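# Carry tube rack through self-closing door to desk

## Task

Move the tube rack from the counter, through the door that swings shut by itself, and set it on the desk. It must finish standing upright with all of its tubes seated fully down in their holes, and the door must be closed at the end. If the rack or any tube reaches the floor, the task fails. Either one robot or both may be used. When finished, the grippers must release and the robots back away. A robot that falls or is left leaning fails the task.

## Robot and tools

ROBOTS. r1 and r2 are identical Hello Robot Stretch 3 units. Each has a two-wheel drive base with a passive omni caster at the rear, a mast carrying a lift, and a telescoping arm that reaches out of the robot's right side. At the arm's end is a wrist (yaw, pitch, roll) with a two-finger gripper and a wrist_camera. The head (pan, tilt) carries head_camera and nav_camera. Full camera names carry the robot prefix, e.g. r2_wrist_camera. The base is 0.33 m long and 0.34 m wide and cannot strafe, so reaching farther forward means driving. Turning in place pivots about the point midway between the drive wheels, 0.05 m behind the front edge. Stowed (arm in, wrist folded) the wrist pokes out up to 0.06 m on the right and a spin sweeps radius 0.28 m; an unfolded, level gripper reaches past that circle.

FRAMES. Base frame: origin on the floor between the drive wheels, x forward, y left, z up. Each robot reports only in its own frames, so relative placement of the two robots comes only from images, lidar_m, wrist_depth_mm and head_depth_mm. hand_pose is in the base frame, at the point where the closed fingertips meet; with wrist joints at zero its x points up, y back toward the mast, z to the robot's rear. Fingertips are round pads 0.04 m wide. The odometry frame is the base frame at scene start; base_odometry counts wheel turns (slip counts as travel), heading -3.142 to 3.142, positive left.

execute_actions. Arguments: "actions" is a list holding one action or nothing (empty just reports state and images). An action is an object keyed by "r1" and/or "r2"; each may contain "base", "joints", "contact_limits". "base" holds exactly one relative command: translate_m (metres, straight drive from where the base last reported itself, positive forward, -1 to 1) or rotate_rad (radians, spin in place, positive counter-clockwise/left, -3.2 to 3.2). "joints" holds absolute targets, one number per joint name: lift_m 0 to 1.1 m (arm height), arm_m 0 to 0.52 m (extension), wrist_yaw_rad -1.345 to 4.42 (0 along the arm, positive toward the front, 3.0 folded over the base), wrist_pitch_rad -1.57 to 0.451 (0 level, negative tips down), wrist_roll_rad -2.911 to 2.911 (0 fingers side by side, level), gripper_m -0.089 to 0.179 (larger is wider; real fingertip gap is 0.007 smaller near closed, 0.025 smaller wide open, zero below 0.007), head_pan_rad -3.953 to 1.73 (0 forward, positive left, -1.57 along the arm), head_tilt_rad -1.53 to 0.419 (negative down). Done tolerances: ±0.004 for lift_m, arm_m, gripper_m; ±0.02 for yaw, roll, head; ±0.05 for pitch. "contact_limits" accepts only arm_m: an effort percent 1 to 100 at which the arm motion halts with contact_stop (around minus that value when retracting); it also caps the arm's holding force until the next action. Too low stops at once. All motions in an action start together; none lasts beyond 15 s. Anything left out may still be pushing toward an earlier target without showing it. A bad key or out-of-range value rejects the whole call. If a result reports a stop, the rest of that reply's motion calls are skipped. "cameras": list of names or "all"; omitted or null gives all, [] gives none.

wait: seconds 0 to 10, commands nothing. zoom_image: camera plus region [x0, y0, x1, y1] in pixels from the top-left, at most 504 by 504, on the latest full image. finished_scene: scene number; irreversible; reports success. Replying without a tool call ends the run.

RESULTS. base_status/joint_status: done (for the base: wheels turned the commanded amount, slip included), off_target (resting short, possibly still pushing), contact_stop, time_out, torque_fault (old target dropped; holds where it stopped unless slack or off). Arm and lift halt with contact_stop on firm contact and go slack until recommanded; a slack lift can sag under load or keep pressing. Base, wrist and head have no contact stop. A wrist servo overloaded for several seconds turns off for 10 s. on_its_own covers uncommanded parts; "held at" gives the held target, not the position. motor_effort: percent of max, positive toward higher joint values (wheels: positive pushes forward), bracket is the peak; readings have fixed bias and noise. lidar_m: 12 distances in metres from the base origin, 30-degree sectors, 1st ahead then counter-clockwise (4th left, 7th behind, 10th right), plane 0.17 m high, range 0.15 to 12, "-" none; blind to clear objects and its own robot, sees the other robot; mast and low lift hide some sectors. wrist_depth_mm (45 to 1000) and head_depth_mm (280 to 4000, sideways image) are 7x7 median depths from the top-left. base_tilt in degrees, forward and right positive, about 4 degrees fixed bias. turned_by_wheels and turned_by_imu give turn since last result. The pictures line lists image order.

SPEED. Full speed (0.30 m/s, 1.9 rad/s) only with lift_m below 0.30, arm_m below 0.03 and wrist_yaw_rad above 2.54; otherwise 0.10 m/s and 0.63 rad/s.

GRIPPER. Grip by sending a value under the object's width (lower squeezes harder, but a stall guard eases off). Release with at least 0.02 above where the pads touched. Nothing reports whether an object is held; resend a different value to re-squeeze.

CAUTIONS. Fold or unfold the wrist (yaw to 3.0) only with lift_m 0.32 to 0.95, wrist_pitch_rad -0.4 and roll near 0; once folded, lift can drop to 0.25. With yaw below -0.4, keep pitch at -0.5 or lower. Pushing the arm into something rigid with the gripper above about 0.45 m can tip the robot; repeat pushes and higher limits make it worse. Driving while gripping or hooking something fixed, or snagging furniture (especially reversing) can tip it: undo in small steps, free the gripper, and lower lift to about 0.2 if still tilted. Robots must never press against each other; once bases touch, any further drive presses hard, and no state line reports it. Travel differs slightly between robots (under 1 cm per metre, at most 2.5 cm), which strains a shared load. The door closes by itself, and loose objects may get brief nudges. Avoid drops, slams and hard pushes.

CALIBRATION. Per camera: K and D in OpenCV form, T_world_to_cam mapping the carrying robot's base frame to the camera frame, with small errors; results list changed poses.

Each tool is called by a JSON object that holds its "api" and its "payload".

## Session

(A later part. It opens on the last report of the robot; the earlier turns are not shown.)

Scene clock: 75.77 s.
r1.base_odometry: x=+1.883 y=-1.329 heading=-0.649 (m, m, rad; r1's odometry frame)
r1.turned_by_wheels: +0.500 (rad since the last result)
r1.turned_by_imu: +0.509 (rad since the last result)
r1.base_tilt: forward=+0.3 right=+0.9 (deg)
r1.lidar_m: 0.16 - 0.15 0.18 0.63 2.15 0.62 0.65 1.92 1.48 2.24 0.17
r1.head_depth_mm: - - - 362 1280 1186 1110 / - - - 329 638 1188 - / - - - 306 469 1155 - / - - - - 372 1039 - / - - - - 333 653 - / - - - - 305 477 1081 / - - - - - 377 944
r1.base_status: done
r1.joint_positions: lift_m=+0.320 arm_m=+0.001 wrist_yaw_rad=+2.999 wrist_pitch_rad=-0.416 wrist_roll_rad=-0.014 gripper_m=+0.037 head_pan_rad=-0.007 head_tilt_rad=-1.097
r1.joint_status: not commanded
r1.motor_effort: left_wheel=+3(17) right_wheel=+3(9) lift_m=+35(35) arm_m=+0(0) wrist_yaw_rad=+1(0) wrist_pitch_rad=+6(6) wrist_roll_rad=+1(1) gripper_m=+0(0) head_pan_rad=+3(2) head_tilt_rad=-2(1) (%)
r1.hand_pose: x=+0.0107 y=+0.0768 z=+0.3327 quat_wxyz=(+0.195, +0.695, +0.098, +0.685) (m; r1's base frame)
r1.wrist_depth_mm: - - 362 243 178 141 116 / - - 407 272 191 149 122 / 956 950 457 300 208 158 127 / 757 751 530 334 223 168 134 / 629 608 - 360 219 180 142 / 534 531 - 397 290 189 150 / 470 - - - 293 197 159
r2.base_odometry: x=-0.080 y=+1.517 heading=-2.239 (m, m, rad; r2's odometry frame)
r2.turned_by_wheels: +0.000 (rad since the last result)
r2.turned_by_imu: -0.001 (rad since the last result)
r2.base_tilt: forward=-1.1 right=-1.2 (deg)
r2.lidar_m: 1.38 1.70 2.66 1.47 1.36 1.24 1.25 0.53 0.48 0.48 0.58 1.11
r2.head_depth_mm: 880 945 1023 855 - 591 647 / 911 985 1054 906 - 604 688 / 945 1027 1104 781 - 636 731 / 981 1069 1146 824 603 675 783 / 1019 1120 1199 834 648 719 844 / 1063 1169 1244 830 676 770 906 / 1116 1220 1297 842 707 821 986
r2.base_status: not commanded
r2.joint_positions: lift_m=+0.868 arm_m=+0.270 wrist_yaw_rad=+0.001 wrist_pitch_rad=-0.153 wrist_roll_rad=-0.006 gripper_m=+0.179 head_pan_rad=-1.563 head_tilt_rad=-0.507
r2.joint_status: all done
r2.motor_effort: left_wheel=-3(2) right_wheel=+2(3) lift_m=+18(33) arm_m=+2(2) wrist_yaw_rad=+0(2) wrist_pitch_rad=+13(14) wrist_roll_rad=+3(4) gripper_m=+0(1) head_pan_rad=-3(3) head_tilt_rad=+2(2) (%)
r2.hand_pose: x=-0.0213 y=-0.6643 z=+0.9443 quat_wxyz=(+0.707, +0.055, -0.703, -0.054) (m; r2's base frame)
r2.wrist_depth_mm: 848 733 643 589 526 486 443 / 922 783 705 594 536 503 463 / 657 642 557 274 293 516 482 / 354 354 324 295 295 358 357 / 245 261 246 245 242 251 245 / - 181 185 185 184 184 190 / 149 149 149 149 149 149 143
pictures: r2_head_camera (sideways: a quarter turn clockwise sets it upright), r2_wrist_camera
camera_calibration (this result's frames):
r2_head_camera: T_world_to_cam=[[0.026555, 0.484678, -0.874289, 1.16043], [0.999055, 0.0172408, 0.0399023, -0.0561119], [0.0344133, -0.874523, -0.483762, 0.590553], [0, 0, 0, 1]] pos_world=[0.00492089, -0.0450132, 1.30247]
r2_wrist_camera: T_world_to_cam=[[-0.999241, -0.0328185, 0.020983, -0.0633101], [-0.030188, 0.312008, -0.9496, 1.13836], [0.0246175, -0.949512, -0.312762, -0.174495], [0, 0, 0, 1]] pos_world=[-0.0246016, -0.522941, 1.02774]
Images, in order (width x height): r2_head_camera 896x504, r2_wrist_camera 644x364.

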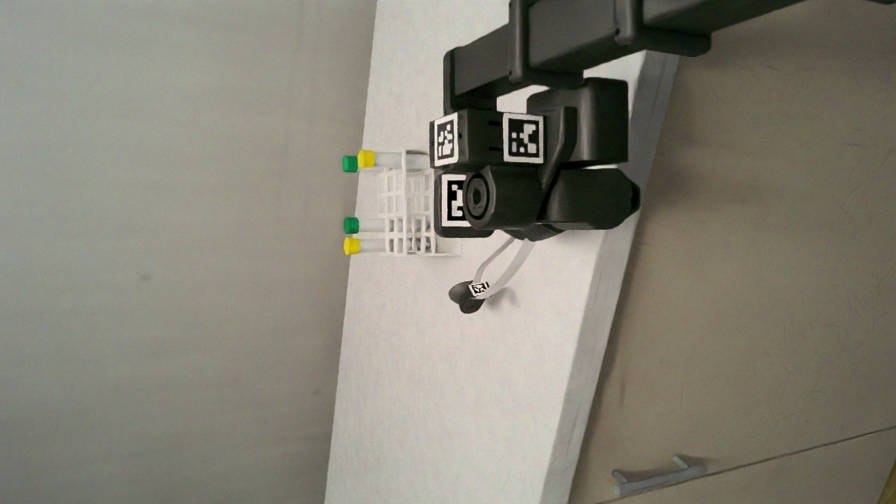

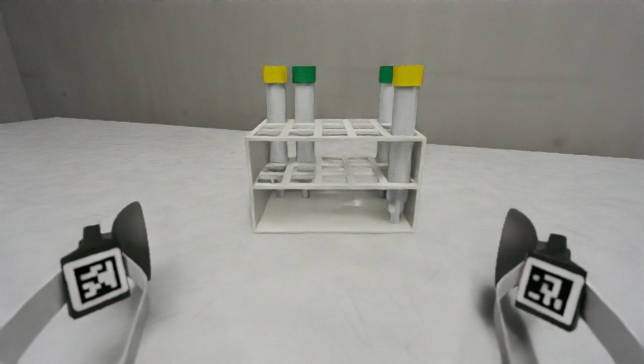

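{"api": "execute_actions", "payload": {"actions": [{"r1":{"base":{"translate_m":0.3}},"r2":{"base":{"translate_m":-0.008},"joints":{"lift_m":0.863,"arm_m":0.4}}}], "cameras": ["r1_nav_camera","r2_nav_camera","r2_wrist_camera"]}}

Scene clock: 86.00 s.
r1.base_odometry: x=+2.122 y=-1.510 heading=-0.649 (m, m, rad; r1's odometry frame)
r1.turned_by_wheels: +0.000 (rad since the last result)
r1.turned_by_imu: +0.002 (rad since the last result)
r1.base_tilt: forward=+0.4 right=+0.9 (deg)
r1.lidar_m: 0.21 0.17 0.17 0.18 0.27 2.43 0.92 1.06 1.55 1.67 1.98 1.95
r1.head_depth_mm: 1902 1746 1569 1409 1297 1192 1102 / 1943 1749 1565 1409 1290 1189 - / 1967 1735 1563 1414 1284 1186 - / 1863 1719 1561 1402 1280 1182 - / 1746 1724 326 423 606 1092 - / - - 292 333 444 657 1003 / - - - 295 351 473 703
r1.base_status: done
r1.joint_positions: lift_m=+0.320 arm_m=+0.001 wrist_yaw_rad=+2.999 wrist_pitch_rad=-0.416 wrist_roll_rad=-0.014 gripper_m=+0.037 head_pan_rad=-0.007 head_tilt_rad=-1.097
r1.joint_status: not commanded
r1.motor_effort: left_wheel=+8(52) right_wheel=+2(7) lift_m=+35(35) arm_m=+0(0) wrist_yaw_rad=+1(1) wrist_pitch_rad=+6(6) wrist_roll_rad=+1(1) gripper_m=+0(1) head_pan_rad=+3(2) head_tilt_rad=-2(1) (%)
r1.hand_pose: x=+0.0107 y=+0.0768 z=+0.3327 quat_wxyz=(+0.195, +0.695, +0.098, +0.685) (m; r1's base frame)
r1.wrist_depth_mm: 380 - 249 216 189 168 151 / 448 - 273 239 205 181 161 / 550 444 306 265 225 195 173 / 716 513 345 296 246 211 186 / 627 598 - 329 257 233 202 / 532 529 - 355 322 253 222 / 462 - - - 349 281 243
r2.base_odometry: x=-0.075 y=+1.523 heading=-2.239 (m, m, rad; r2's odometry frame)
r2.turned_by_wheels: +0.000 (rad since the last result)
r2.turned_by_imu: -0.001 (rad since the last result)
r2.base_tilt: forward=-1.1 right=-1.2 (deg)
r2.lidar_m: 1.39 1.72 2.67 1.65 1.36 1.23 1.24 0.53 0.47 0.47 0.58 1.10
r2.head_depth_mm: 875 946 1020 857 - 585 649 / 908 985 1058 - 596 600 680 / 939 1018 1102 - 599 634 726 / 978 1062 1137 783 603 670 775 / 1012 1111 1190 828 629 714 839 / 1055 1162 1234 832 660 764 905 / 1107 1217 1285 840 689 818 982
r2.base_status: done
r2.joint_positions: lift_m=+0.863 arm_m=+0.400 wrist_yaw_rad=+0.001 wrist_pitch_rad=-0.153 wrist_roll_rad=-0.006 gripper_m=+0.179 head_pan_rad=-1.563 head_tilt_rad=-0.507
r2.joint_status: all done
r2.motor_effort: left_wheel=-2(9) right_wheel=+2(5) lift_m=+18(18) arm_m=+2(1) wrist_yaw_rad=-1(0) wrist_pitch_rad=+13(13) wrist_roll_rad=+3(3) gripper_m=+0(1) head_pan_rad=-3(3) head_tilt_rad=+2(2) (%)
r2.hand_pose: x=-0.0213 y=-0.7943 z=+0.9393 quat_wxyz=(+0.707, +0.055, -0.703, -0.054) (m; r2's base frame)
r2.wrist_depth_mm: 653 585 517 464 421 378 355 / 724 625 147 481 152 99 367 / 630 623 163 506 165 400 385 / 340 343 127 121 113 288 338 / 233 119 151 162 142 114 232 / - 119 158 157 126 121 182 / 143 138 139 139 134 137 137
pictures: r1_nav_camera (sideways: a quarter turn counterclockwise sets it upright), r2_nav_camera (sideways: a quarter turn counterclockwise sets it upright), r2_wrist_camera
camera_calibration (this result's frames):
r1_nav_camera: T_world_to_cam=[[0.890863, -0.0340076, 0.452998, -0.54728], [-0.0123431, -0.998638, -0.050696, 0.113937], [0.454105, 0.0395718, -0.890069, 1.11102], [0, 0, 0, 1]] pos_world=[-0.0155623, 0.0512055, 1.24258]
r2_nav_camera: T_world_to_cam=[[0.025336, -0.493493, 0.869381, -1.09643], [-0.999425, -0.0320973, 0.0109062, 0.0448357], [0.0225227, -0.869157, -0.494023, 0.601489], [0, 0, 0, 1]] pos_world=[0.059042, -0.0168543, 1.24988]
r2_wrist_camera: T_world_to_cam=[[-0.999245, -0.0327052, 0.0209785, -0.0674054], [-0.0301478, 0.311988, -0.949607, 1.17418], [0.024512, -0.949523, -0.312739, -0.299513], [0, 0, 0, 1]] pos_world=[-0.024614, -0.652929, 1.02275]
Images, in order (width x height): r1_nav_camera 672x504, r2_nav_camera 672x504, r2_wrist_camera 644x364.

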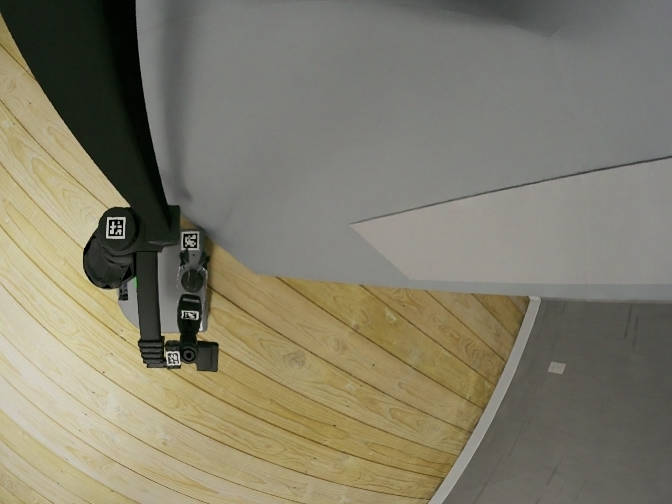

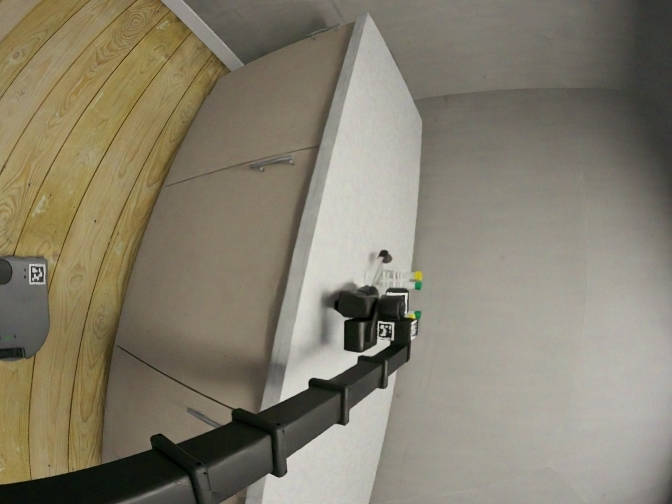

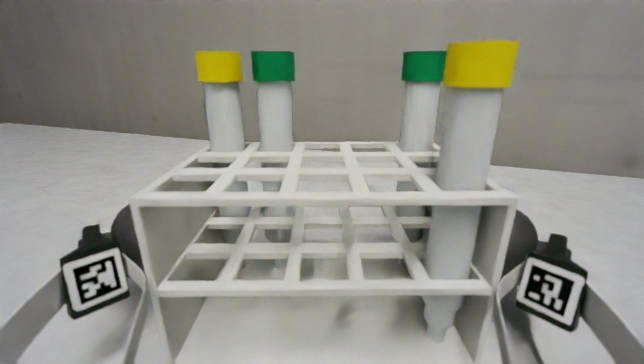

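{"api": "execute_actions", "payload": {"actions": [{"r1":{"base":{"rotate_rad":0.9}},"r2":{"joints":{"gripper_m":0.10}}}], "cameras": []}}

{"api": "execute_actions", "payload": {"actions": [{"r2":{"joints":{"lift_m":0.91}}}], "cameras": ["r2_wrist_camera","r1_nav_camera"]}}

Scene clock: 97.20 s.
r1.base_odometry: x=+2.122 y=-1.510 heading=+0.251 (m, m, rad; r1's odometry frame)
r1.turned_by_wheels: +0.900 (rad since the last result)
r1.turned_by_imu: +0.881 (rad since the last result)
r1.base_tilt: forward=+0.4 right=+0.8 (deg)
r1.lidar_m: - - 0.15 0.44 0.95 0.92 2.05 1.54 2.08 1.96 0.15 -
r1.head_depth_mm: - - - - - - 1105 / - - - - - 365 1094 / - - - - - 380 - / - - - - - 420 - / - - - - - 505 - / - - - - - 503 1104 / - - - - - 630 1099
r1.base_status: done
r1.joint_positions: lift_m=+0.320 arm_m=+0.001 wrist_yaw_rad=+2.999 wrist_pitch_rad=-0.416 wrist_roll_rad=-0.013 gripper_m=+0.037 head_pan_rad=-0.006 head_tilt_rad=-1.095
r1.joint_status: not commanded
r1.motor_effort: left_wheel=-2(37) right_wheel=+9(64) lift_m=+32(35) arm_m=+0(0) wrist_yaw_rad=+1(2) wrist_pitch_rad=+6(6) wrist_roll_rad=+0(0) gripper_m=+0(0) head_pan_rad=+1(5) head_tilt_rad=-2(3) (%)
r1.hand_pose: x=+0.0108 y=+0.0768 z=+0.3329 quat_wxyz=(+0.195, +0.696, +0.098, +0.685) (m; r1's base frame)
r1.wrist_depth_mm: - - - - 242 127 86 / - - - - 250 129 87 / 954 935 914 878 258 131 88 / 759 746 736 719 263 133 89 / 630 607 - 597 200 135 90 / 531 529 - 527 312 128 91 / 464 - - - 256 129 91
r2.base_odometry: x=-0.075 y=+1.523 heading=-2.239 (m, m, rad; r2's odometry frame)
r2.turned_by_wheels: +0.000 (rad since the last result)
r2.turned_by_imu: -0.001 (rad since the last result)
r2.base_tilt: forward=-1.1 right=-1.2 (deg)
r2.lidar_m: 1.39 1.72 2.67 1.65 1.36 1.23 1.24 0.53 0.47 0.48 0.58 1.10
r2.head_depth_mm: 877 944 1017 856 - 584 650 / 908 980 1054 - 595 598 680 / 938 1024 1095 - 599 633 724 / 978 1069 1133 782 600 672 777 / 1013 1109 1192 830 628 714 832 / 1061 1163 1233 833 660 764 898 / 1108 1219 1284 836 687 819 978
r2.base_status: not commanded
r2.joint_positions: lift_m=+0.863 arm_m=+0.400 wrist_yaw_rad=+0.001 wrist_pitch_rad=-0.153 wrist_roll_rad=-0.006 gripper_m=+0.101 head_pan_rad=-1.563 head_tilt_rad=-0.507
r2.joint_status: all done
r2.motor_effort: left_wheel=-2(2) right_wheel=+2(2) lift_m=+18(18) arm_m=+2(2) wrist_yaw_rad=+0(1) wrist_pitch_rad=+13(13) wrist_roll_rad=+3(3) gripper_m=-20(94) head_pan_rad=-3(2) head_tilt_rad=+2(2) (%)
r2.hand_pose: x=-0.0213 y=-0.7943 z=+0.9393 quat_wxyz=(+0.707, +0.055, -0.703, -0.054) (m; r2's base frame)
r2.wrist_depth_mm: 665 571 519 460 410 378 353 / 714 622 167 464 162 385 361 / 636 623 173 488 168 408 380 / 337 336 144 183 128 314 339 / 234 233 160 178 142 219 231 / 186 - 160 164 146 - 177 / - 143 142 143 143 142 142
pictures: none
No camera images: the call's "cameras" was empty. Leave "cameras" out to get every camera's image.

Scene clock: 98.47 s.
r1.base_odometry: x=+2.122 y=-1.510 heading=+0.251 (m, m, rad; r1's odometry frame)
r1.turned_by_wheels: +0.000 (rad since the last result)
r1.turned_by_imu: +0.000 (rad since the last result)
r1.base_tilt: forward=+0.3 right=+0.9 (deg)
r1.lidar_m: - - 0.15 0.44 0.95 0.92 2.05 1.54 2.08 1.95 0.15 -
r1.head_depth_mm: - - - - - - 1101 / - - - - - 366 1093 / - - - - - 381 - / - - - - - 419 - / - - - - - 507 - / - - - - - 503 1103 / - - - - - 628 1090
r1.base_status: not commanded
r1.joint_positions: lift_m=+0.320 arm_m=+0.001 wrist_yaw_rad=+2.999 wrist_pitch_rad=-0.416 wrist_roll_rad=-0.013 gripper_m=+0.037 head_pan_rad=-0.006 head_tilt_rad=-1.095
r1.joint_status: not commanded
r1.motor_effort: left_wheel=-3(3) right_wheel=+9(9) lift_m=+31(32) arm_m=+0(0) wrist_yaw_rad=+2(1) wrist_pitch_rad=+6(6) wrist_roll_rad=+0(0) gripper_m=+0(0) head_pan_rad=+2(2) head_tilt_rad=-3(3) (%)
r1.hand_pose: x=+0.0108 y=+0.0768 z=+0.3329 quat_wxyz=(+0.195, +0.696, +0.098, +0.685) (m; r1's base frame)
r1.wrist_depth_mm: - - - - 244 127 86 / - - - - 251 129 87 / 973 946 900 872 256 131 88 / 751 744 730 703 262 133 89 / 633 612 - 594 200 135 90 / 538 524 - 532 312 128 91 / 468 - - - 255 129 91
r2.base_odometry: x=-0.075 y=+1.523 heading=-2.239 (m, m, rad; r2's odometry frame)
r2.turned_by_wheels: +0.000 (rad since the last result)
r2.turned_by_imu: +0.000 (rad since the last result)
r2.base_tilt: forward=-1.0 right=-1.2 (deg)
r2.lidar_m: 1.39 1.72 2.67 1.65 1.35 1.23 1.24 0.53 0.47 0.48 0.58 1.11
r2.head_depth_mm: 879 951 1024 - 552 571 643 / 908 985 1046 737 598 599 679 / 944 1025 1092 705 598 632 726 / 980 1069 1134 783 603 672 778 / 1020 1109 1183 829 630 714 834 / 1057 1160 1230 833 658 763 902 / 1109 1225 1289 839 690 821 975
r2.base_status: not commanded
r2.joint_positions: lift_m=+0.909 arm_m=+0.400 wrist_yaw_rad=+0.001 wrist_pitch_rad=-0.158 wrist_roll_rad=-0.006 gripper_m=+0.101 head_pan_rad=-1.563 head_tilt_rad=-0.507
r2.joint_status: all done
r2.motor_effort: left_wheel=-2(3) right_wheel=+2(2) lift_m=+39(40) arm_m=+2(2) wrist_yaw_rad=-1(0) wrist_pitch_rad=+16(17) wrist_roll_rad=+3(3) gripper_m=-20(20) head_pan_rad=-2(3) head_tilt_rad=+2(2) (%)
r2.hand_pose: x=-0.0213 y=-0.7940 z=+0.9840 quat_wxyz=(+0.707, +0.057, -0.702, -0.056) (m; r2's base frame)
r2.wrist_depth_mm: 651 587 512 462 416 377 347 / 725 626 520 475 168 386 367 / 753 652 546 492 168 410 381 / 464 474 145 184 129 419 398 / 323 322 159 178 144 301 319 / 250 - 159 165 145 - 246 / 198 198 183 151 151 197 198
pictures: r1_nav_camera (sideways: a quarter turn counterclockwise sets it upright), r2_wrist_camera
camera_calibration (this result's frames):
r1_nav_camera: T_world_to_cam=[[0.890115, -0.0331752, 0.454526, -0.549266], [-0.0113281, -0.998649, -0.0507056, 0.113944], [0.455594, 0.0399849, -0.889289, 1.11], [0, 0, 0, 1]] pos_world=[-0.0155081, 0.0511847, 1.24254]
r2_wrist_camera: T_world_to_cam=[[-0.999246, -0.032763, 0.0208163, -0.0682324], [-0.0301361, 0.316796, -0.948015, 1.21881], [0.0244653, -0.947928, -0.317545, -0.279243], [0, 0, 0, 1]] pos_world=[-0.0246192, -0.65305, 1.06819]
Images, in order (width x height): r1_nav_camera 672x504, r2_wrist_camera 644x364.

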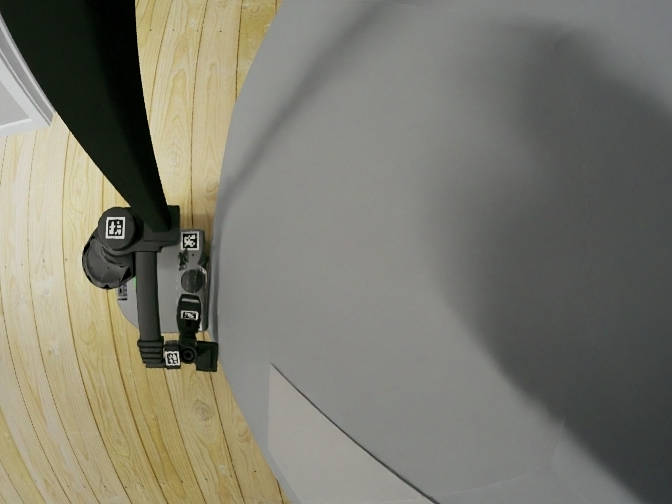

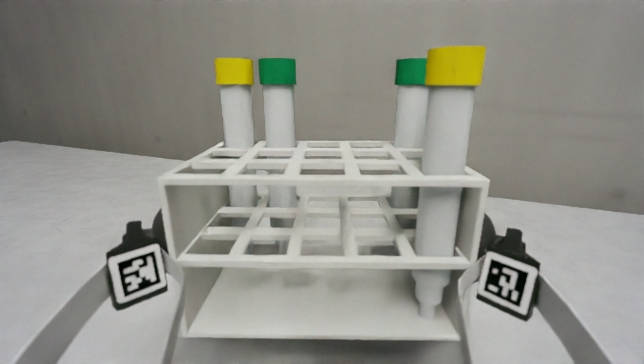

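{"api": "execute_actions", "payload": {"actions": [{"r1":{"base":{"translate_m":0.25}},"r2":{"base":{"rotate_rad":1.9},"joints":{"arm_m":0,"head_pan_rad":0,"head_tilt_rad":-0.7}}}], "cameras": ["r2_wrist_camera"]}}

{"api": "execute_actions", "payload": {"actions": [{"r1":{"base":{"translate_m":0.08}},"r2":{"base":{"translate_m":1.0},"joints":{"wrist_yaw_rad":1.8}}}], "cameras": ["r1_nav_camera","r2_nav_camera","r2_wrist_camera","r2_head_camera"]}}

Scene clock: 109.37 s.
r1.base_odometry: x=+2.364 y=-1.448 heading=+0.251 (m, m, rad; r1's odometry frame)
r1.turned_by_wheels: +0.000 (rad since the last result)
r1.turned_by_imu: +0.005 (rad since the last result)
r1.base_tilt: forward=+0.4 right=+0.8 (deg)
r1.lidar_m: - - 0.15 0.19 2.89 1.12 2.12 1.88 2.05 1.94 0.22 0.15
r1.head_depth_mm: - - - - 432 1193 1110 / - - - - 384 1170 - / - - - - 337 1013 - / - - - - 311 656 - / - - - - - 485 - / - - - - - 411 1093 / - - - - - 377 1071
r1.base_status: done
r1.joint_positions: lift_m=+0.320 arm_m=+0.001 wrist_yaw_rad=+2.999 wrist_pitch_rad=-0.416 wrist_roll_rad=-0.013 gripper_m=+0.037 head_pan_rad=-0.007 head_tilt_rad=-1.099
r1.joint_status: not commanded
r1.motor_effort: left_wheel=+8(54) right_wheel=+0(29) lift_m=+32(32) arm_m=+0(1) wrist_yaw_rad=+1(1) wrist_pitch_rad=+6(7) wrist_roll_rad=+0(0) gripper_m=+0(0) head_pan_rad=+3(4) head_tilt_rad=+0(1) (%)
r1.hand_pose: x=+0.0107 y=+0.0768 z=+0.3328 quat_wxyz=(+0.195, +0.696, +0.098, +0.685) (m; r1's base frame)
r1.wrist_depth_mm: - - 537 265 171 127 101 / - - 609 292 183 133 104 / 971 938 707 330 197 140 109 / 757 749 705 365 209 148 113 / 624 616 - 381 198 156 119 / 537 527 - 434 273 161 124 / 471 - - - 269 166 130
r2.base_odometry: x=-0.075 y=+1.523 heading=-0.339 (m, m, rad; r2's odometry frame)
r2.turned_by_wheels: +1.900 (rad since the last result)
r2.turned_by_imu: +1.883 (rad since the last result)
r2.base_tilt: forward=-1.2 right=-1.2 (deg)
r2.lidar_m: 1.50 1.24 1.23 0.59 0.48 0.47 0.52 0.80 1.38 1.53 2.45 1.88
r2.head_depth_mm: 1702 1824 2050 1922 1659 1374 1190 / 1772 1948 2188 2068 1638 1378 1190 / 1905 2100 2374 2077 1660 1385 1190 / 3064 3355 2731 2076 1660 1389 1189 / 3319 3691 2775 2072 1670 1397 1197 / 3183 1462 1590 1751 1680 1401 1195 / 1213 1319 1422 1573 1632 1401 1203
r2.base_status: done
r2.joint_positions: lift_m=+0.909 arm_m=+0.000 wrist_yaw_rad=+0.000 wrist_pitch_rad=-0.160 wrist_roll_rad=-0.006 gripper_m=+0.101 head_pan_rad=-0.007 head_tilt_rad=-0.691
r2.joint_status: all done
r2.motor_effort: left_wheel=-3(12) right_wheel=+2(8) lift_m=+39(39) arm_m=-2(2) wrist_yaw_rad=+0(1) wrist_pitch_rad=+17(17) wrist_roll_rad=+3(3) gripper_m=-20(20) head_pan_rad=+3(35) head_tilt_rad=-3(13) (%)
r2.hand_pose: x=-0.0214 y=-0.3944 z=+0.9837 quat_wxyz=(+0.707, +0.057, -0.702, -0.056) (m; r2's base frame)
r2.wrist_depth_mm: - - - - - 961 827 / - - - - 166 953 870 / - - - - 168 - 885 / - - 145 185 129 - 940 / - - 161 178 144 - 949 / - - 160 166 145 - 982 / - - - 151 152 - 984
pictures: r2_wrist_camera
camera_calibration (this result's frames):
r2_wrist_camera: T_world_to_cam=[[-0.999261, -0.0323407, 0.020771, -0.0550346], [-0.0299894, 0.317999, -0.947617, 1.092], [0.0240415, -0.947539, -0.318733, 0.100765], [0, 0, 0, 1]] pos_world=[-0.024668, -0.253555, 1.06806]
Images, in order (width x height): r2_wrist_camera 644x364.

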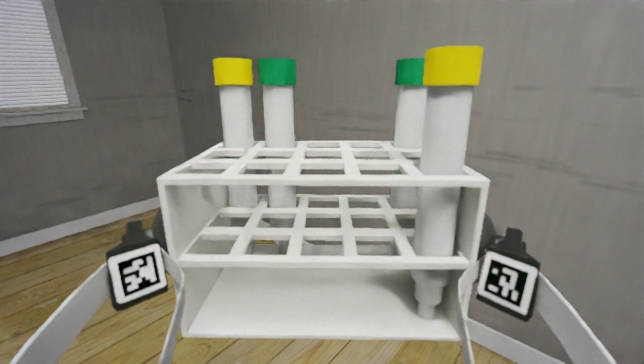

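Scene clock: 120.53 s.
r1.base_odometry: x=+2.442 y=-1.428 heading=+0.251 (m, m, rad; r1's odometry frame)
r1.turned_by_wheels: +0.000 (rad since the last result)
r1.turned_by_imu: +0.190 (rad since the last result)
r1.base_tilt: forward=+0.4 right=+0.9 (deg)
r1.lidar_m: - - 0.15 0.19 1.18 1.16 1.10 2.48 1.96 1.93 0.15 -
r1.head_depth_mm: - - - - - 1155 1106 / - - - - - 667 1089 / - - - - - 562 - / - - - - - 466 - / - - - - - 423 - / - - - - - 398 1085 / - - - - - 351 1078
r1.base_status: done
r1.joint_positions: lift_m=+0.320 arm_m=+0.001 wrist_yaw_rad=+2.999 wrist_pitch_rad=-0.416 wrist_roll_rad=-0.013 gripper_m=+0.037 head_pan_rad=-0.004 head_tilt_rad=-1.095
r1.joint_status: not commanded
r1.motor_effort: left_wheel=+13(96) right_wheel=+0(16) lift_m=+32(31) arm_m=-1(1) wrist_yaw_rad=+1(1) wrist_pitch_rad=+6(7) wrist_roll_rad=+0(0) gripper_m=+0(0) head_pan_rad=+2(3) head_tilt_rad=-3(3) (%)
r1.hand_pose: x=+0.0107 y=+0.0767 z=+0.3328 quat_wxyz=(+0.195, +0.696, +0.098, +0.685) (m; r1's base frame)
r1.wrist_depth_mm: - - - 306 163 111 84 / - - - 341 173 115 87 / 937 956 919 388 184 120 89 / 748 740 737 430 194 126 93 / 622 624 - 436 174 131 96 / 540 531 - 479 247 132 99 / 465 - - - 232 135 102
r2.base_odometry: x=+0.868 y=+1.191 heading=-0.339 (m, m, rad; r2's odometry frame)
r2.turned_by_wheels: +0.000 (rad since the last result)
r2.turned_by_imu: +0.007 (rad since the last result)
r2.base_tilt: forward=-1.1 right=-1.3 (deg)
r2.lidar_m: 1.15 0.58 0.58 0.65 1.04 1.25 1.38 2.04 2.03 2.26 1.10 1.02
r2.head_depth_mm: 928 1019 1140 1286 1405 314 1133 / 1010 1113 1231 1395 306 316 325 / 2029 2249 2447 1939 312 319 1148 / 2221 2442 2651 2065 1651 1393 1199 / 2387 2700 2778 2099 1656 1394 1195 / 2609 2945 2711 2085 1675 1405 1197 / 2550 2902 2815 2106 1689 935 1013
r2.base_status: done
r2.joint_positions: lift_m=+0.909 arm_m=+0.000 wrist_yaw_rad=+1.798 wrist_pitch_rad=-0.160 wrist_roll_rad=-0.006 gripper_m=+0.101 head_pan_rad=-0.007 head_tilt_rad=-0.691
r2.joint_status: all done
r2.motor_effort: left_wheel=-3(5) right_wheel=+3(6) lift_m=+39(39) arm_m=-1(2) wrist_yaw_rad=+1(1) wrist_pitch_rad=+16(17) wrist_roll_rad=+3(3) gripper_m=-20(19) head_pan_rad=+3(3) head_tilt_rad=-3(3) (%)
r2.hand_pose: x=+0.2214 y=-0.0891 z=+0.9837 quat_wxyz=(+0.484, +0.585, -0.393, +0.518) (m; r2's base frame)
r2.wrist_depth_mm: 444 - - - - 817 708 / 459 - - - 165 799 732 / 484 548 - - 168 860 754 / 498 542 145 185 129 900 767 / 514 554 160 177 143 901 812 / 526 - 160 166 145 - 847 / 537 648 - 151 151 - 633
pictures: r1_nav_camera (sideways: a quarter turn counterclockwise sets it upright), r2_head_camera (sideways: a quarter turn clockwise sets it upright), r2_nav_camera (sideways: a quarter turn counterclockwise sets it upright), r2_wrist_camera
camera_calibration (this result's frames):
r1_nav_camera: T_world_to_cam=[[0.890058, -0.0314782, 0.454758, -0.549568], [-0.00941161, -0.998669, -0.050707, 0.113934], [0.455749, 0.0408522, -0.88917, 1.10984], [0, 0, 0, 1]] pos_world=[-0.0155901, 0.0511434, 1.24254]
r2_head_camera: T_world_to_cam=[[-0.636465, 0.0347471, -0.770522, 1.02918], [0.00493518, 0.999148, 0.0409806, -0.0514418], [0.771289, 0.02228, -0.636094, 0.784243], [0, 0, 0, 1]] pos_world=[0.0504117, -0.00183603, 1.29397]
r2_nav_camera: T_world_to_cam=[[0.644985, 0.0170173, 0.764006, -0.96283], [0.0189892, -0.9998, 0.00623832, 0.0447024], [0.763959, 0.0104842, -0.645179, 0.793618], [0, 0, 0, 1]] pos_world=[0.0138697, 0.0527578, 1.24735]
r2_wrist_camera: T_world_to_cam=[[0.256346, -0.966366, 0.0205635, -0.163562], [-0.303245, -0.100605, -0.947587, 1.02535], [0.917785, 0.236675, -0.318835, 0.291922], [0, 0, 0, 1]] pos_world=[0.0849382, -0.123996, 1.06805]
Images, in order (width x height): r1_nav_camera 672x504, r2_head_camera 896x504, r2_nav_camera 672x504, r2_wrist_camera 644x364.

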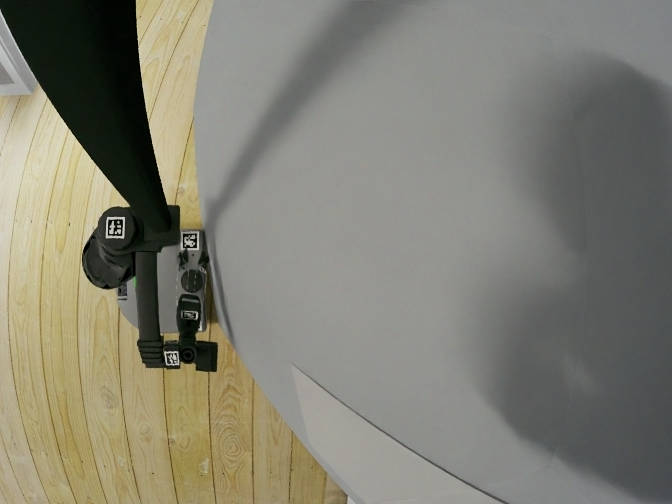

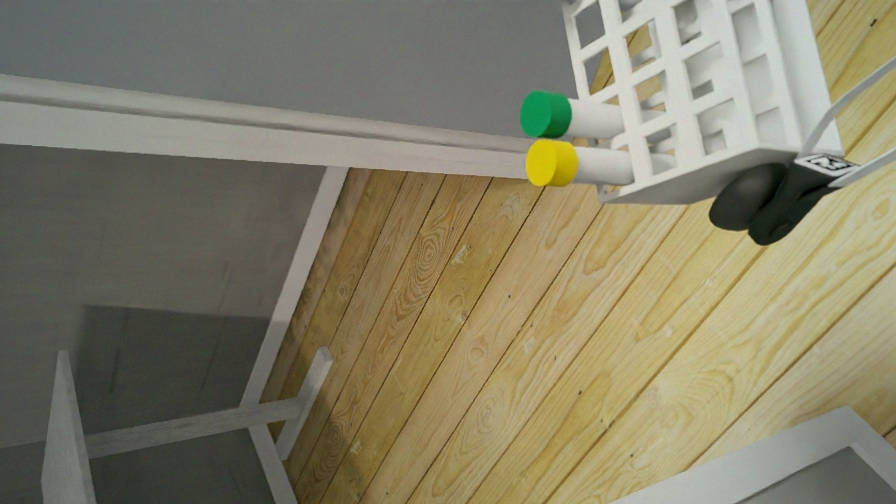

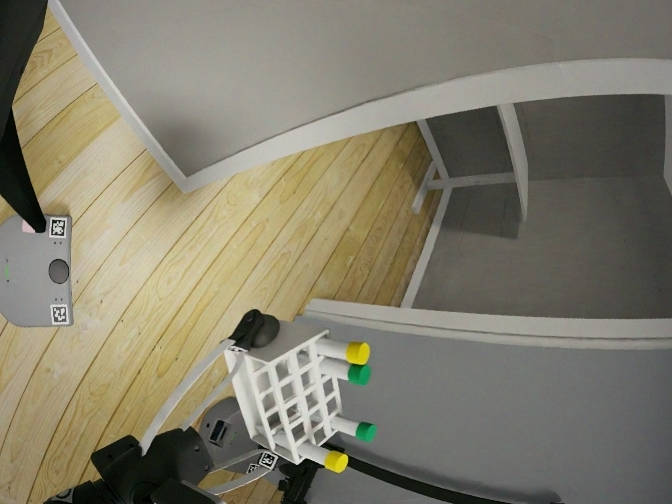

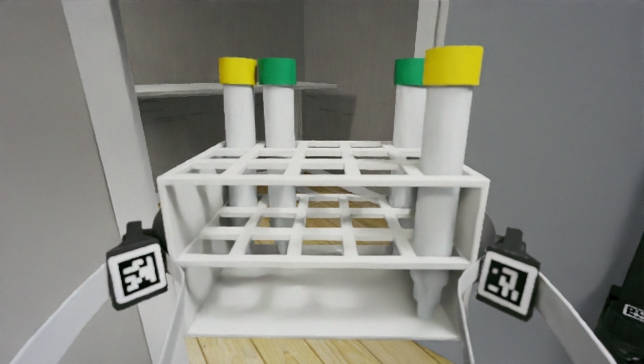

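{"api": "execute_actions", "payload": {"actions": [{"r1":{"base":{"translate_m":-0.01}},"r2":{"base":{"translate_m":0.65}}}], "cameras": ["r2_nav_camera"]}}

{"api": "execute_actions", "payload": {"actions": [{"r2":{"base":{"rotate_rad":0.9}}}], "cameras": ["r2_nav_camera","r2_head_camera"]}}

Scene clock: 136.10 s.
r1.base_odometry: x=+2.432 y=-1.430 heading=+0.251 (m, m, rad; r1's odometry frame)
r1.turned_by_wheels: +0.000 (rad since the last result)
r1.turned_by_imu: +0.003 (rad since the last result)
r1.base_tilt: forward=+0.4 right=+0.8 (deg)
r1.lidar_m: - - 0.15 0.19 0.79 0.95 2.37 2.49 1.96 1.93 0.15 -
r1.head_depth_mm: - - - - - 1155 1103 / - - - - - 629 1096 / - - - - - 516 - / - - - - - 478 - / - - - - - 437 - / - - - - - 377 1080 / - - - - - 365 1081
r1.base_status: done
r1.joint_positions: lift_m=+0.320 arm_m=+0.001 wrist_yaw_rad=+2.999 wrist_pitch_rad=-0.416 wrist_roll_rad=-0.013 gripper_m=+0.037 head_pan_rad=-0.004 head_tilt_rad=-1.095
r1.joint_status: not commanded
r1.motor_effort: left_wheel=+5(25) right_wheel=+0(5) lift_m=+31(32) arm_m=-1(1) wrist_yaw_rad=+1(2) wrist_pitch_rad=+7(6) wrist_roll_rad=+0(0) gripper_m=+0(0) head_pan_rad=+1(2) head_tilt_rad=-3(3) (%)
r1.hand_pose: x=+0.0107 y=+0.0767 z=+0.3328 quat_wxyz=(+0.195, +0.696, +0.098, +0.685) (m; r1's base frame)
r1.wrist_depth_mm: - - - 314 162 109 82 / - - - 354 171 113 84 / 929 943 902 402 183 118 87 / 581 742 730 448 191 123 90 / 603 614 - 441 171 129 93 / 536 530 - 495 241 128 96 / 470 - - - 228 131 99
r2.base_odometry: x=+1.481 y=+0.974 heading=-0.339 (m, m, rad; r2's odometry frame)
r2.turned_by_wheels: +0.000 (rad since the last result)
r2.turned_by_imu: +0.004 (rad since the last result)
r2.base_tilt: forward=-1.1 right=-1.2 (deg)
r2.lidar_m: 1.59 2.11 1.84 0.34 0.34 1.79 1.94 2.47 2.46 0.66 0.57 0.54
r2.head_depth_mm: 1285 555 601 672 726 314 969 / 1393 1530 1696 1858 307 316 325 / 1491 1659 1882 1997 312 319 1143 / 1630 1830 2096 2085 1670 1404 1186 / 1774 2018 2301 2070 1670 1386 1196 / 1925 2269 2513 2106 1677 1392 1210 / 2070 2364 2457 2116 1691 1400 1205
r2.base_status: done
r2.joint_positions: lift_m=+0.909 arm_m=+0.000 wrist_yaw_rad=+1.798 wrist_pitch_rad=-0.160 wrist_roll_rad=-0.006 gripper_m=+0.101 head_pan_rad=-0.007 head_tilt_rad=-0.691
r2.joint_status: not commanded
r2.motor_effort: left_wheel=-3(6) right_wheel=+3(7) lift_m=+39(39) arm_m=-1(1) wrist_yaw_rad=+2(1) wrist_pitch_rad=+17(17) wrist_roll_rad=+3(3) gripper_m=-20(20) head_pan_rad=+2(3) head_tilt_rad=-3(3) (%)
r2.hand_pose: x=+0.2214 y=-0.0891 z=+0.9837 quat_wxyz=(+0.484, +0.585, -0.393, +0.518) (m; r2's base frame)
r2.wrist_depth_mm: - - - - - 380 295 / - - - - 166 340 303 / - - - - 168 360 315 / - - 145 185 129 371 324 / - - 159 177 144 370 333 / - - 160 166 145 - 345 / - - - 150 152 431 346
pictures: r2_nav_camera (sideways: a quarter turn counterclockwise sets it upright)
camera_calibration (this result's frames):
r2_nav_camera: T_world_to_cam=[[0.645007, 0.0170169, 0.763987, -0.962806], [0.018989, -0.9998, 0.00623758, 0.0447034], [0.763941, 0.0104841, -0.645201, 0.793647], [0, 0, 0, 1]] pos_world=[0.0138682, 0.0527578, 1.24735]
Images, in order (width x height): r2_nav_camera 672x504.

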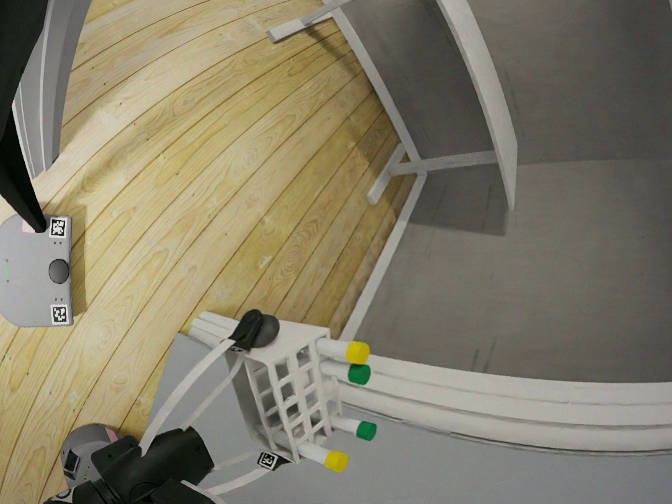

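Scene clock: 138.47 s.
r1.base_odometry: x=+2.432 y=-1.430 heading=+0.251 (m, m, rad; r1's odometry frame)
r1.turned_by_wheels: +0.000 (rad since the last result)
r1.turned_by_imu: +0.000 (rad since the last result)
r1.base_tilt: forward=+0.3 right=+0.9 (deg)
r1.lidar_m: - - 0.15 0.19 0.80 0.86 2.37 2.48 1.96 1.93 0.15 -
r1.head_depth_mm: - - - - - 1155 1105 / - - - - - 629 1096 / - - - - - 514 - / - - - - - 478 - / - - - - - 437 - / - - - - - 377 1082 / - - - - - 365 1079
r1.base_status: not commanded
r1.joint_positions: lift_m=+0.320 arm_m=+0.001 wrist_yaw_rad=+2.999 wrist_pitch_rad=-0.416 wrist_roll_rad=-0.013 gripper_m=+0.037 head_pan_rad=-0.004 head_tilt_rad=-1.095
r1.joint_status: not commanded
r1.motor_effort: left_wheel=+5(5) right_wheel=+0(0) lift_m=+32(31) arm_m=+0(1) wrist_yaw_rad=+2(2) wrist_pitch_rad=+6(6) wrist_roll_rad=+0(0) gripper_m=+0(0) head_pan_rad=+2(2) head_tilt_rad=-5(3) (%)
r1.hand_pose: x=+0.0107 y=+0.0767 z=+0.3328 quat_wxyz=(+0.195, +0.696, +0.098, +0.685) (m; r1's base frame)
r1.wrist_depth_mm: - - - 313 162 109 82 / - - - 353 172 114 84 / 623 877 934 396 182 118 87 / 550 681 729 439 191 123 90 / 554 613 - 442 171 128 92 / 536 525 - 498 243 128 96 / 466 - - - 227 131 99
r2.base_odometry: x=+1.481 y=+0.974 heading=+0.561 (m, m, rad; r2's odometry frame)
r2.turned_by_wheels: +0.900 (rad since the last result)
r2.turned_by_imu: +0.892 (rad since the last result)
r2.base_tilt: forward=-1.1 right=-1.2 (deg)
r2.lidar_m: 1.84 0.39 0.33 0.75 1.83 2.52 2.46 0.79 0.60 0.54 0.60 2.09
r2.head_depth_mm: 1854 2145 2408 2050 1612 314 1130 / 1873 2174 2389 2037 307 316 325 / 1887 2166 2459 2051 312 318 1154 / 1892 2113 2449 2068 1657 1395 1193 / 1910 2231 2481 2078 1672 1382 1200 / 1980 2231 2514 2088 1675 1398 1195 / 2007 2251 2463 2092 1692 1391 1204
r2.base_status: done
r2.joint_positions: lift_m=+0.909 arm_m=+0.000 wrist_yaw_rad=+1.798 wrist_pitch_rad=-0.160 wrist_roll_rad=-0.006 gripper_m=+0.101 head_pan_rad=-0.007 head_tilt_rad=-0.691
r2.joint_status: not commanded
r2.motor_effort: left_wheel=-3(10) right_wheel=+3(8) lift_m=+39(39) arm_m=-2(1) wrist_yaw_rad=+2(2) wrist_pitch_rad=+16(17) wrist_roll_rad=+3(3) gripper_m=-20(19) head_pan_rad=+4(3) head_tilt_rad=-2(3) (%)
r2.hand_pose: x=+0.2214 y=-0.0891 z=+0.9837 quat_wxyz=(+0.484, +0.585, -0.393, +0.518) (m; r2's base frame)
r2.wrist_depth_mm: - - - - - - - / - - - - 167 - - / - - - - 168 - - / - - 146 185 129 - - / - - 160 179 141 - - / - - 161 165 146 - - / - - - 151 151 - -
pictures: r2_head_camera (sideways: a quarter turn clockwise sets it upright), r2_nav_camera (sideways: a quarter turn counterclockwise sets it upright)
camera_calibration (this result's frames):
r2_head_camera: T_world_to_cam=[[-0.636488, 0.0347473, -0.770504, 1.02915], [0.00493634, 0.999148, 0.0409806, -0.0514419], [0.771271, 0.0222802, -0.636117, 0.784272], [0, 0, 0, 1]] pos_world=[0.0504115, -0.00183602, 1.29396]
r2_nav_camera: T_world_to_cam=[[0.645007, 0.0170171, 0.763987, -0.962806], [0.0189894, -0.9998, 0.00623758, 0.0447034], [0.763941, 0.0104844, -0.645201, 0.793647], [0, 0, 0, 1]] pos_world=[0.0138682, 0.0527578, 1.24735]
Images, in order (width x height): r2_head_camera 896x504, r2_nav_camera 672x504.

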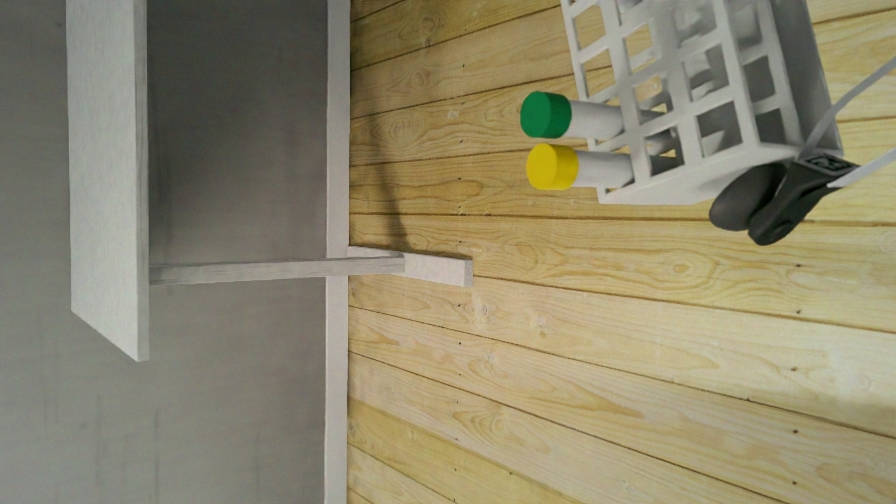

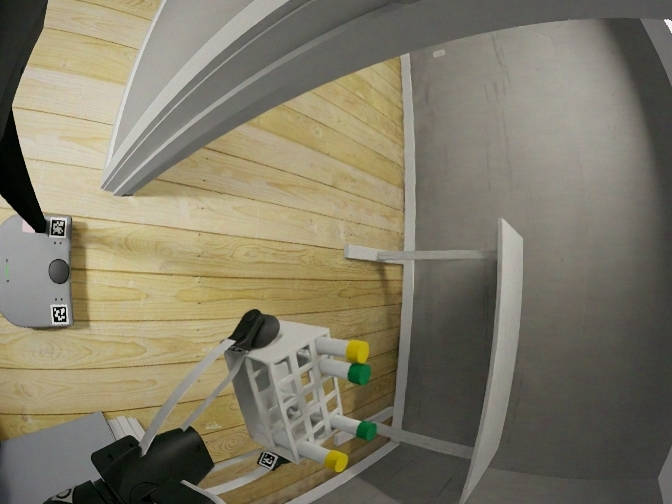

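{"api": "execute_actions", "payload": {"actions": [{"r1":{"base":{"translate_m":-0.2}},"r2":{"base":{"translate_m":1.0},"joints":{"lift_m":0.96}}}], "cameras": ["r2_head_camera"]}}

{"api": "execute_actions", "payload": {"actions": [{"r1":{"base":{"translate_m":-0.2}},"r2":{"base":{"rotate_rad":1.4},"joints":{"wrist_yaw_rad":0,"head_pan_rad":-1.57,"head_tilt_rad":-0.55}}}], "cameras": ["r2_nav_camera","r2_head_camera","r1_nav_camera"]}}

Scene clock: 156.90 s.
r1.base_odometry: x=+2.238 y=-1.480 heading=+0.251 (m, m, rad; r1's odometry frame)
r1.turned_by_wheels: +0.000 (rad since the last result)
r1.turned_by_imu: -0.006 (rad since the last result)
r1.base_tilt: forward=+0.4 right=+0.9 (deg)
r1.lidar_m: - - 0.15 0.65 1.01 1.14 2.17 2.29 1.94 1.92 0.15 -
r1.head_depth_mm: - - - - - - 1102 / - - - - - 383 1088 / - - - - - 409 - / - - - - - 466 - / - - - - - 485 - / - - - - - 563 1101 / - - - - - 693 1090
r1.base_status: done
r1.joint_positions: lift_m=+0.320 arm_m=+0.001 wrist_yaw_rad=+3.003 wrist_pitch_rad=-0.416 wrist_roll_rad=-0.013 gripper_m=+0.037 head_pan_rad=-0.003 head_tilt_rad=-1.095
r1.joint_status: not commanded
r1.motor_effort: left_wheel=+1(12) right_wheel=+4(30) lift_m=+30(32) arm_m=+0(0) wrist_yaw_rad=-5(8) wrist_pitch_rad=+6(6) wrist_roll_rad=+0(0) gripper_m=+0(0) head_pan_rad=+1(1) head_tilt_rad=-3(4) (%)
r1.hand_pose: x=+0.0097 y=+0.0769 z=+0.3329 quat_wxyz=(+0.193, +0.695, +0.099, +0.685) (m; r1's base frame)
r1.wrist_depth_mm: - - - - 306 147 97 / - - - - 314 148 97 / 840 935 917 883 320 150 98 / 765 752 726 724 321 151 98 / 630 623 - 594 233 152 99 / 532 534 - 527 370 142 99 / 473 - - - 293 142 100
r2.base_odometry: x=+2.328 y=+1.506 heading=+0.561 (m, m, rad; r2's odometry frame)
r2.turned_by_wheels: +0.000 (rad since the last result)
r2.turned_by_imu: +0.007 (rad since the last result)
r2.base_tilt: forward=-1.1 right=-1.2 (deg)
r2.lidar_m: 0.84 1.37 1.96 2.27 0.98 0.76 1.47 0.96 1.11 1.48 1.38 1.31
r2.head_depth_mm: 1069 1044 708 577 342 290 1186 / 1073 1053 715 580 303 295 1189 / 1079 1060 719 584 308 - 1172 / 1081 1067 721 606 1528 1352 1188 / 1097 1070 726 610 1669 1393 1199 / 1103 1216 729 1644 1670 1400 1199 / 1114 1240 1387 1654 1675 1396 1203
r2.base_status: done
r2.joint_positions: lift_m=+0.959 arm_m=+0.000 wrist_yaw_rad=+1.798 wrist_pitch_rad=-0.160 wrist_roll_rad=-0.006 gripper_m=+0.101 head_pan_rad=-0.007 head_tilt_rad=-0.691
r2.joint_status: all done
r2.motor_effort: left_wheel=-3(6) right_wheel=+2(6) lift_m=+39(40) arm_m=-2(2) wrist_yaw_rad=+2(2) wrist_pitch_rad=+17(17) wrist_roll_rad=+3(3) gripper_m=-20(20) head_pan_rad=+3(3) head_tilt_rad=-4(4) (%)
r2.hand_pose: x=+0.2214 y=-0.0891 z=+1.0336 quat_wxyz=(+0.484, +0.585, -0.393, +0.518) (m; r2's base frame)
r2.wrist_depth_mm: - - - - - 989 905 / - - - - 167 - 996 / - - - 931 169 941 911 / - - 145 185 129 505 501 / - - 159 178 144 390 392 / - - 160 166 145 - - / - - - 151 152 - -
pictures: r2_head_camera (sideways: a quarter turn clockwise sets it upright)
camera_calibration (this result's frames):
r2_head_camera: T_world_to_cam=[[-0.636502, 0.0347472, -0.770492, 1.02914], [0.00493682, 0.999148, 0.0409807, -0.0514419], [0.771259, 0.0222805, -0.636131, 0.784291], [0, 0, 0, 1]] pos_world=[0.0504114, -0.00183601, 1.29396]
Images, in order (width x height): r2_head_camera 896x504.

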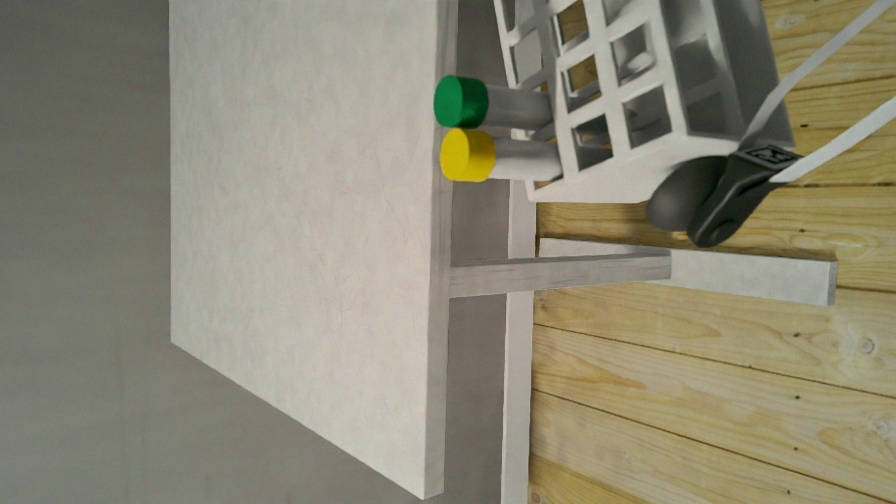

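Scene clock: 160.07 s.
r1.base_odometry: x=+2.044 y=-1.530 heading=+0.251 (m, m, rad; r1's odometry frame)
r1.turned_by_wheels: +0.000 (rad since the last result)
r1.turned_by_imu: +0.000 (rad since the last result)
r1.base_tilt: forward=+0.4 right=+0.9 (deg)
r1.lidar_m: - 0.15 0.21 1.45 1.00 1.17 1.96 2.10 1.93 1.89 2.03 -
r1.head_depth_mm: - - - - - - 1102 / - - - - - - 1092 / - - - - - 372 - / - - - - - 486 - / - - - - - 631 - / - - - - - 1136 1103 / - - - - 382 1160 1092
r1.base_status: done
r1.joint_positions: lift_m=+0.320 arm_m=+0.001 wrist_yaw_rad=+3.003 wrist_pitch_rad=-0.416 wrist_roll_rad=-0.013 gripper_m=+0.037 head_pan_rad=-0.003 head_tilt_rad=-1.095
r1.joint_status: not commanded
r1.motor_effort: left_wheel=+2(5) right_wheel=+4(18) lift_m=+30(30) arm_m=+0(1) wrist_yaw_rad=-3(3) wrist_pitch_rad=+6(6) wrist_roll_rad=+0(0) gripper_m=+0(0) head_pan_rad=+1(1) head_tilt_rad=-3(3) (%)
r1.hand_pose: x=+0.0099 y=+0.0769 z=+0.3329 quat_wxyz=(+0.193, +0.695, +0.099, +0.685) (m; r1's base frame)
r1.wrist_depth_mm: 687 - - - - 298 143 / 752 - - - - 276 137 / 810 844 914 901 838 257 133 / 767 753 728 721 684 242 128 / 631 620 - 603 495 226 124 / 529 531 - 527 485 194 120 / 468 - - - 431 185 116
r2.base_odometry: x=+2.328 y=+1.506 heading=+1.960 (m, m, rad; r2's odometry frame)
r2.turned_by_wheels: +1.400 (rad since the last result)
r2.turned_by_imu: +1.388 (rad since the last result)
r2.base_tilt: forward=-1.2 right=-1.2 (deg)
r2.lidar_m: 2.27 1.16 0.77 0.76 0.99 0.96 1.48 1.37 1.37 0.84 0.85 1.67
r2.head_depth_mm: 1103 1217 974 660 1654 - - / 1099 1196 984 394 1702 - - / 1088 1196 989 670 - - - / 1085 1188 1003 431 456 1490 1287 / 1071 1173 1014 677 1098 1409 1249 / 1066 1164 1017 679 1619 1544 1282 / 1058 1155 1217 684 1611 1539 1289
r2.base_status: done
r2.joint_positions: lift_m=+0.959 arm_m=+0.000 wrist_yaw_rad=+0.002 wrist_pitch_rad=-0.160 wrist_roll_rad=-0.006 gripper_m=+0.101 head_pan_rad=-1.563 head_tilt_rad=-0.557
r2.joint_status: all done
r2.motor_effort: left_wheel=-3(9) right_wheel=+2(7) lift_m=+39(39) arm_m=-2(2) wrist_yaw_rad=-1(3) wrist_pitch_rad=+17(17) wrist_roll_rad=+3(3) gripper_m=-20(20) head_pan_rad=-3(34) head_tilt_rad=+2(11) (%)
r2.hand_pose: x=-0.0210 y=-0.3943 z=+1.0336 quat_wxyz=(+0.707, +0.058, -0.702, -0.056) (m; r2's base frame)
r2.wrist_depth_mm: 865 907 924 963 989 991 - / 944 953 946 992 167 - - / 966 986 678 913 168 909 876 / - 502 145 186 129 497 490 / 344 341 160 178 144 326 345 / 289 - 160 166 146 - - / - - 775 152 151 - -
pictures: r1_nav_camera (sideways: a quarter turn counterclockwise sets it upright), r2_head_camera (sideways: a quarter turn clockwise sets it upright), r2_nav_camera (sideways: a quarter turn counterclockwise sets it upright)
camera_calibration (this result's frames):
r1_nav_camera: T_world_to_cam=[[0.890175, -0.0304171, 0.454603, -0.549366], [-0.00822961, -0.99868, -0.050706, 0.113925], [0.455545, 0.041396, -0.88925, 1.10995], [0, 0, 0, 1]] pos_world=[-0.0156615, 0.0511175, 1.24254]
r2_head_camera: T_world_to_cam=[[0.0261636, 0.527714, -0.849019, 1.12747], [0.999068, 0.0153527, 0.0403302, -0.0566664], [0.0343176, -0.849283, -0.526821, 0.646579], [0, 0, 0, 1]] pos_world=[0.00492587, -0.0449848, 1.30016]
r2_nav_camera: T_world_to_cam=[[0.0257276, -0.536267, 0.843656, -1.06289], [-0.999417, -0.032729, 0.00967352, 0.0464411], [0.0224245, -0.843414, -0.536796, 0.657143], [0, 0, 0, 1]] pos_world=[0.0590236, -0.014229, 1.24902]
Images, in order (width x height): r1_nav_camera 672x504, r2_head_camera 896x504, r2_nav_camera 672x504.

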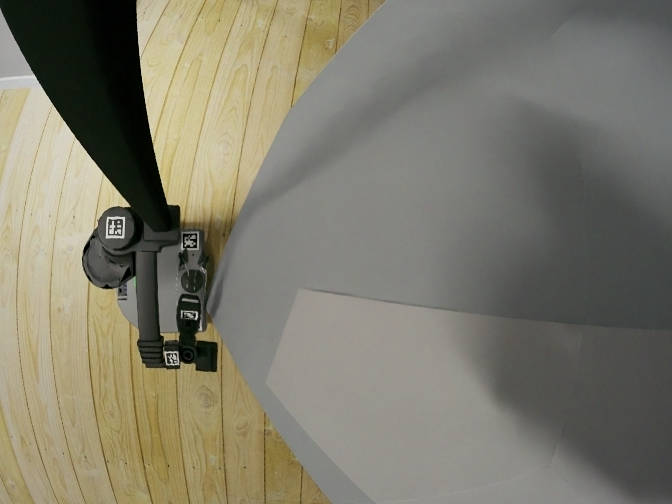

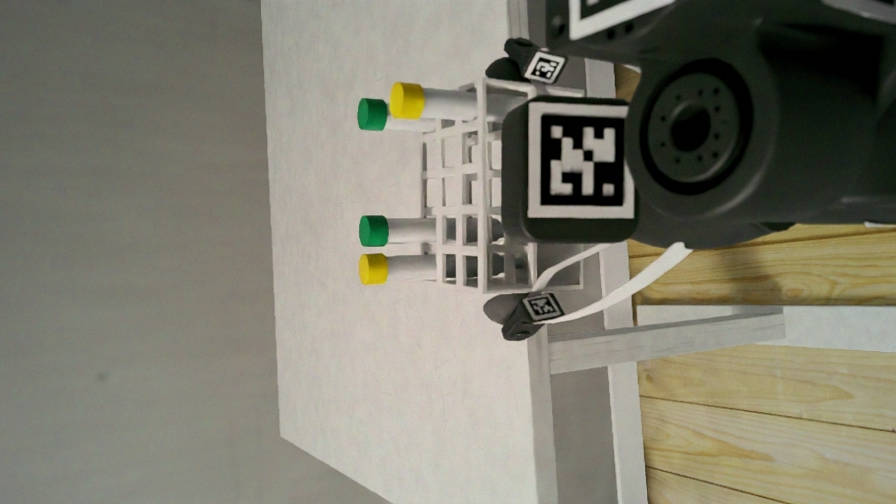

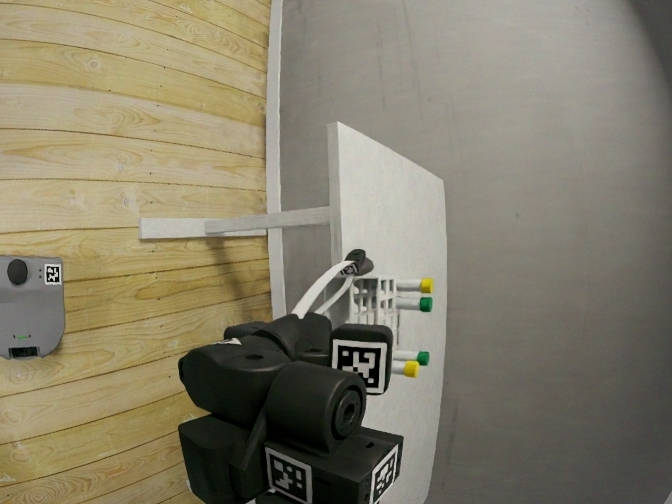

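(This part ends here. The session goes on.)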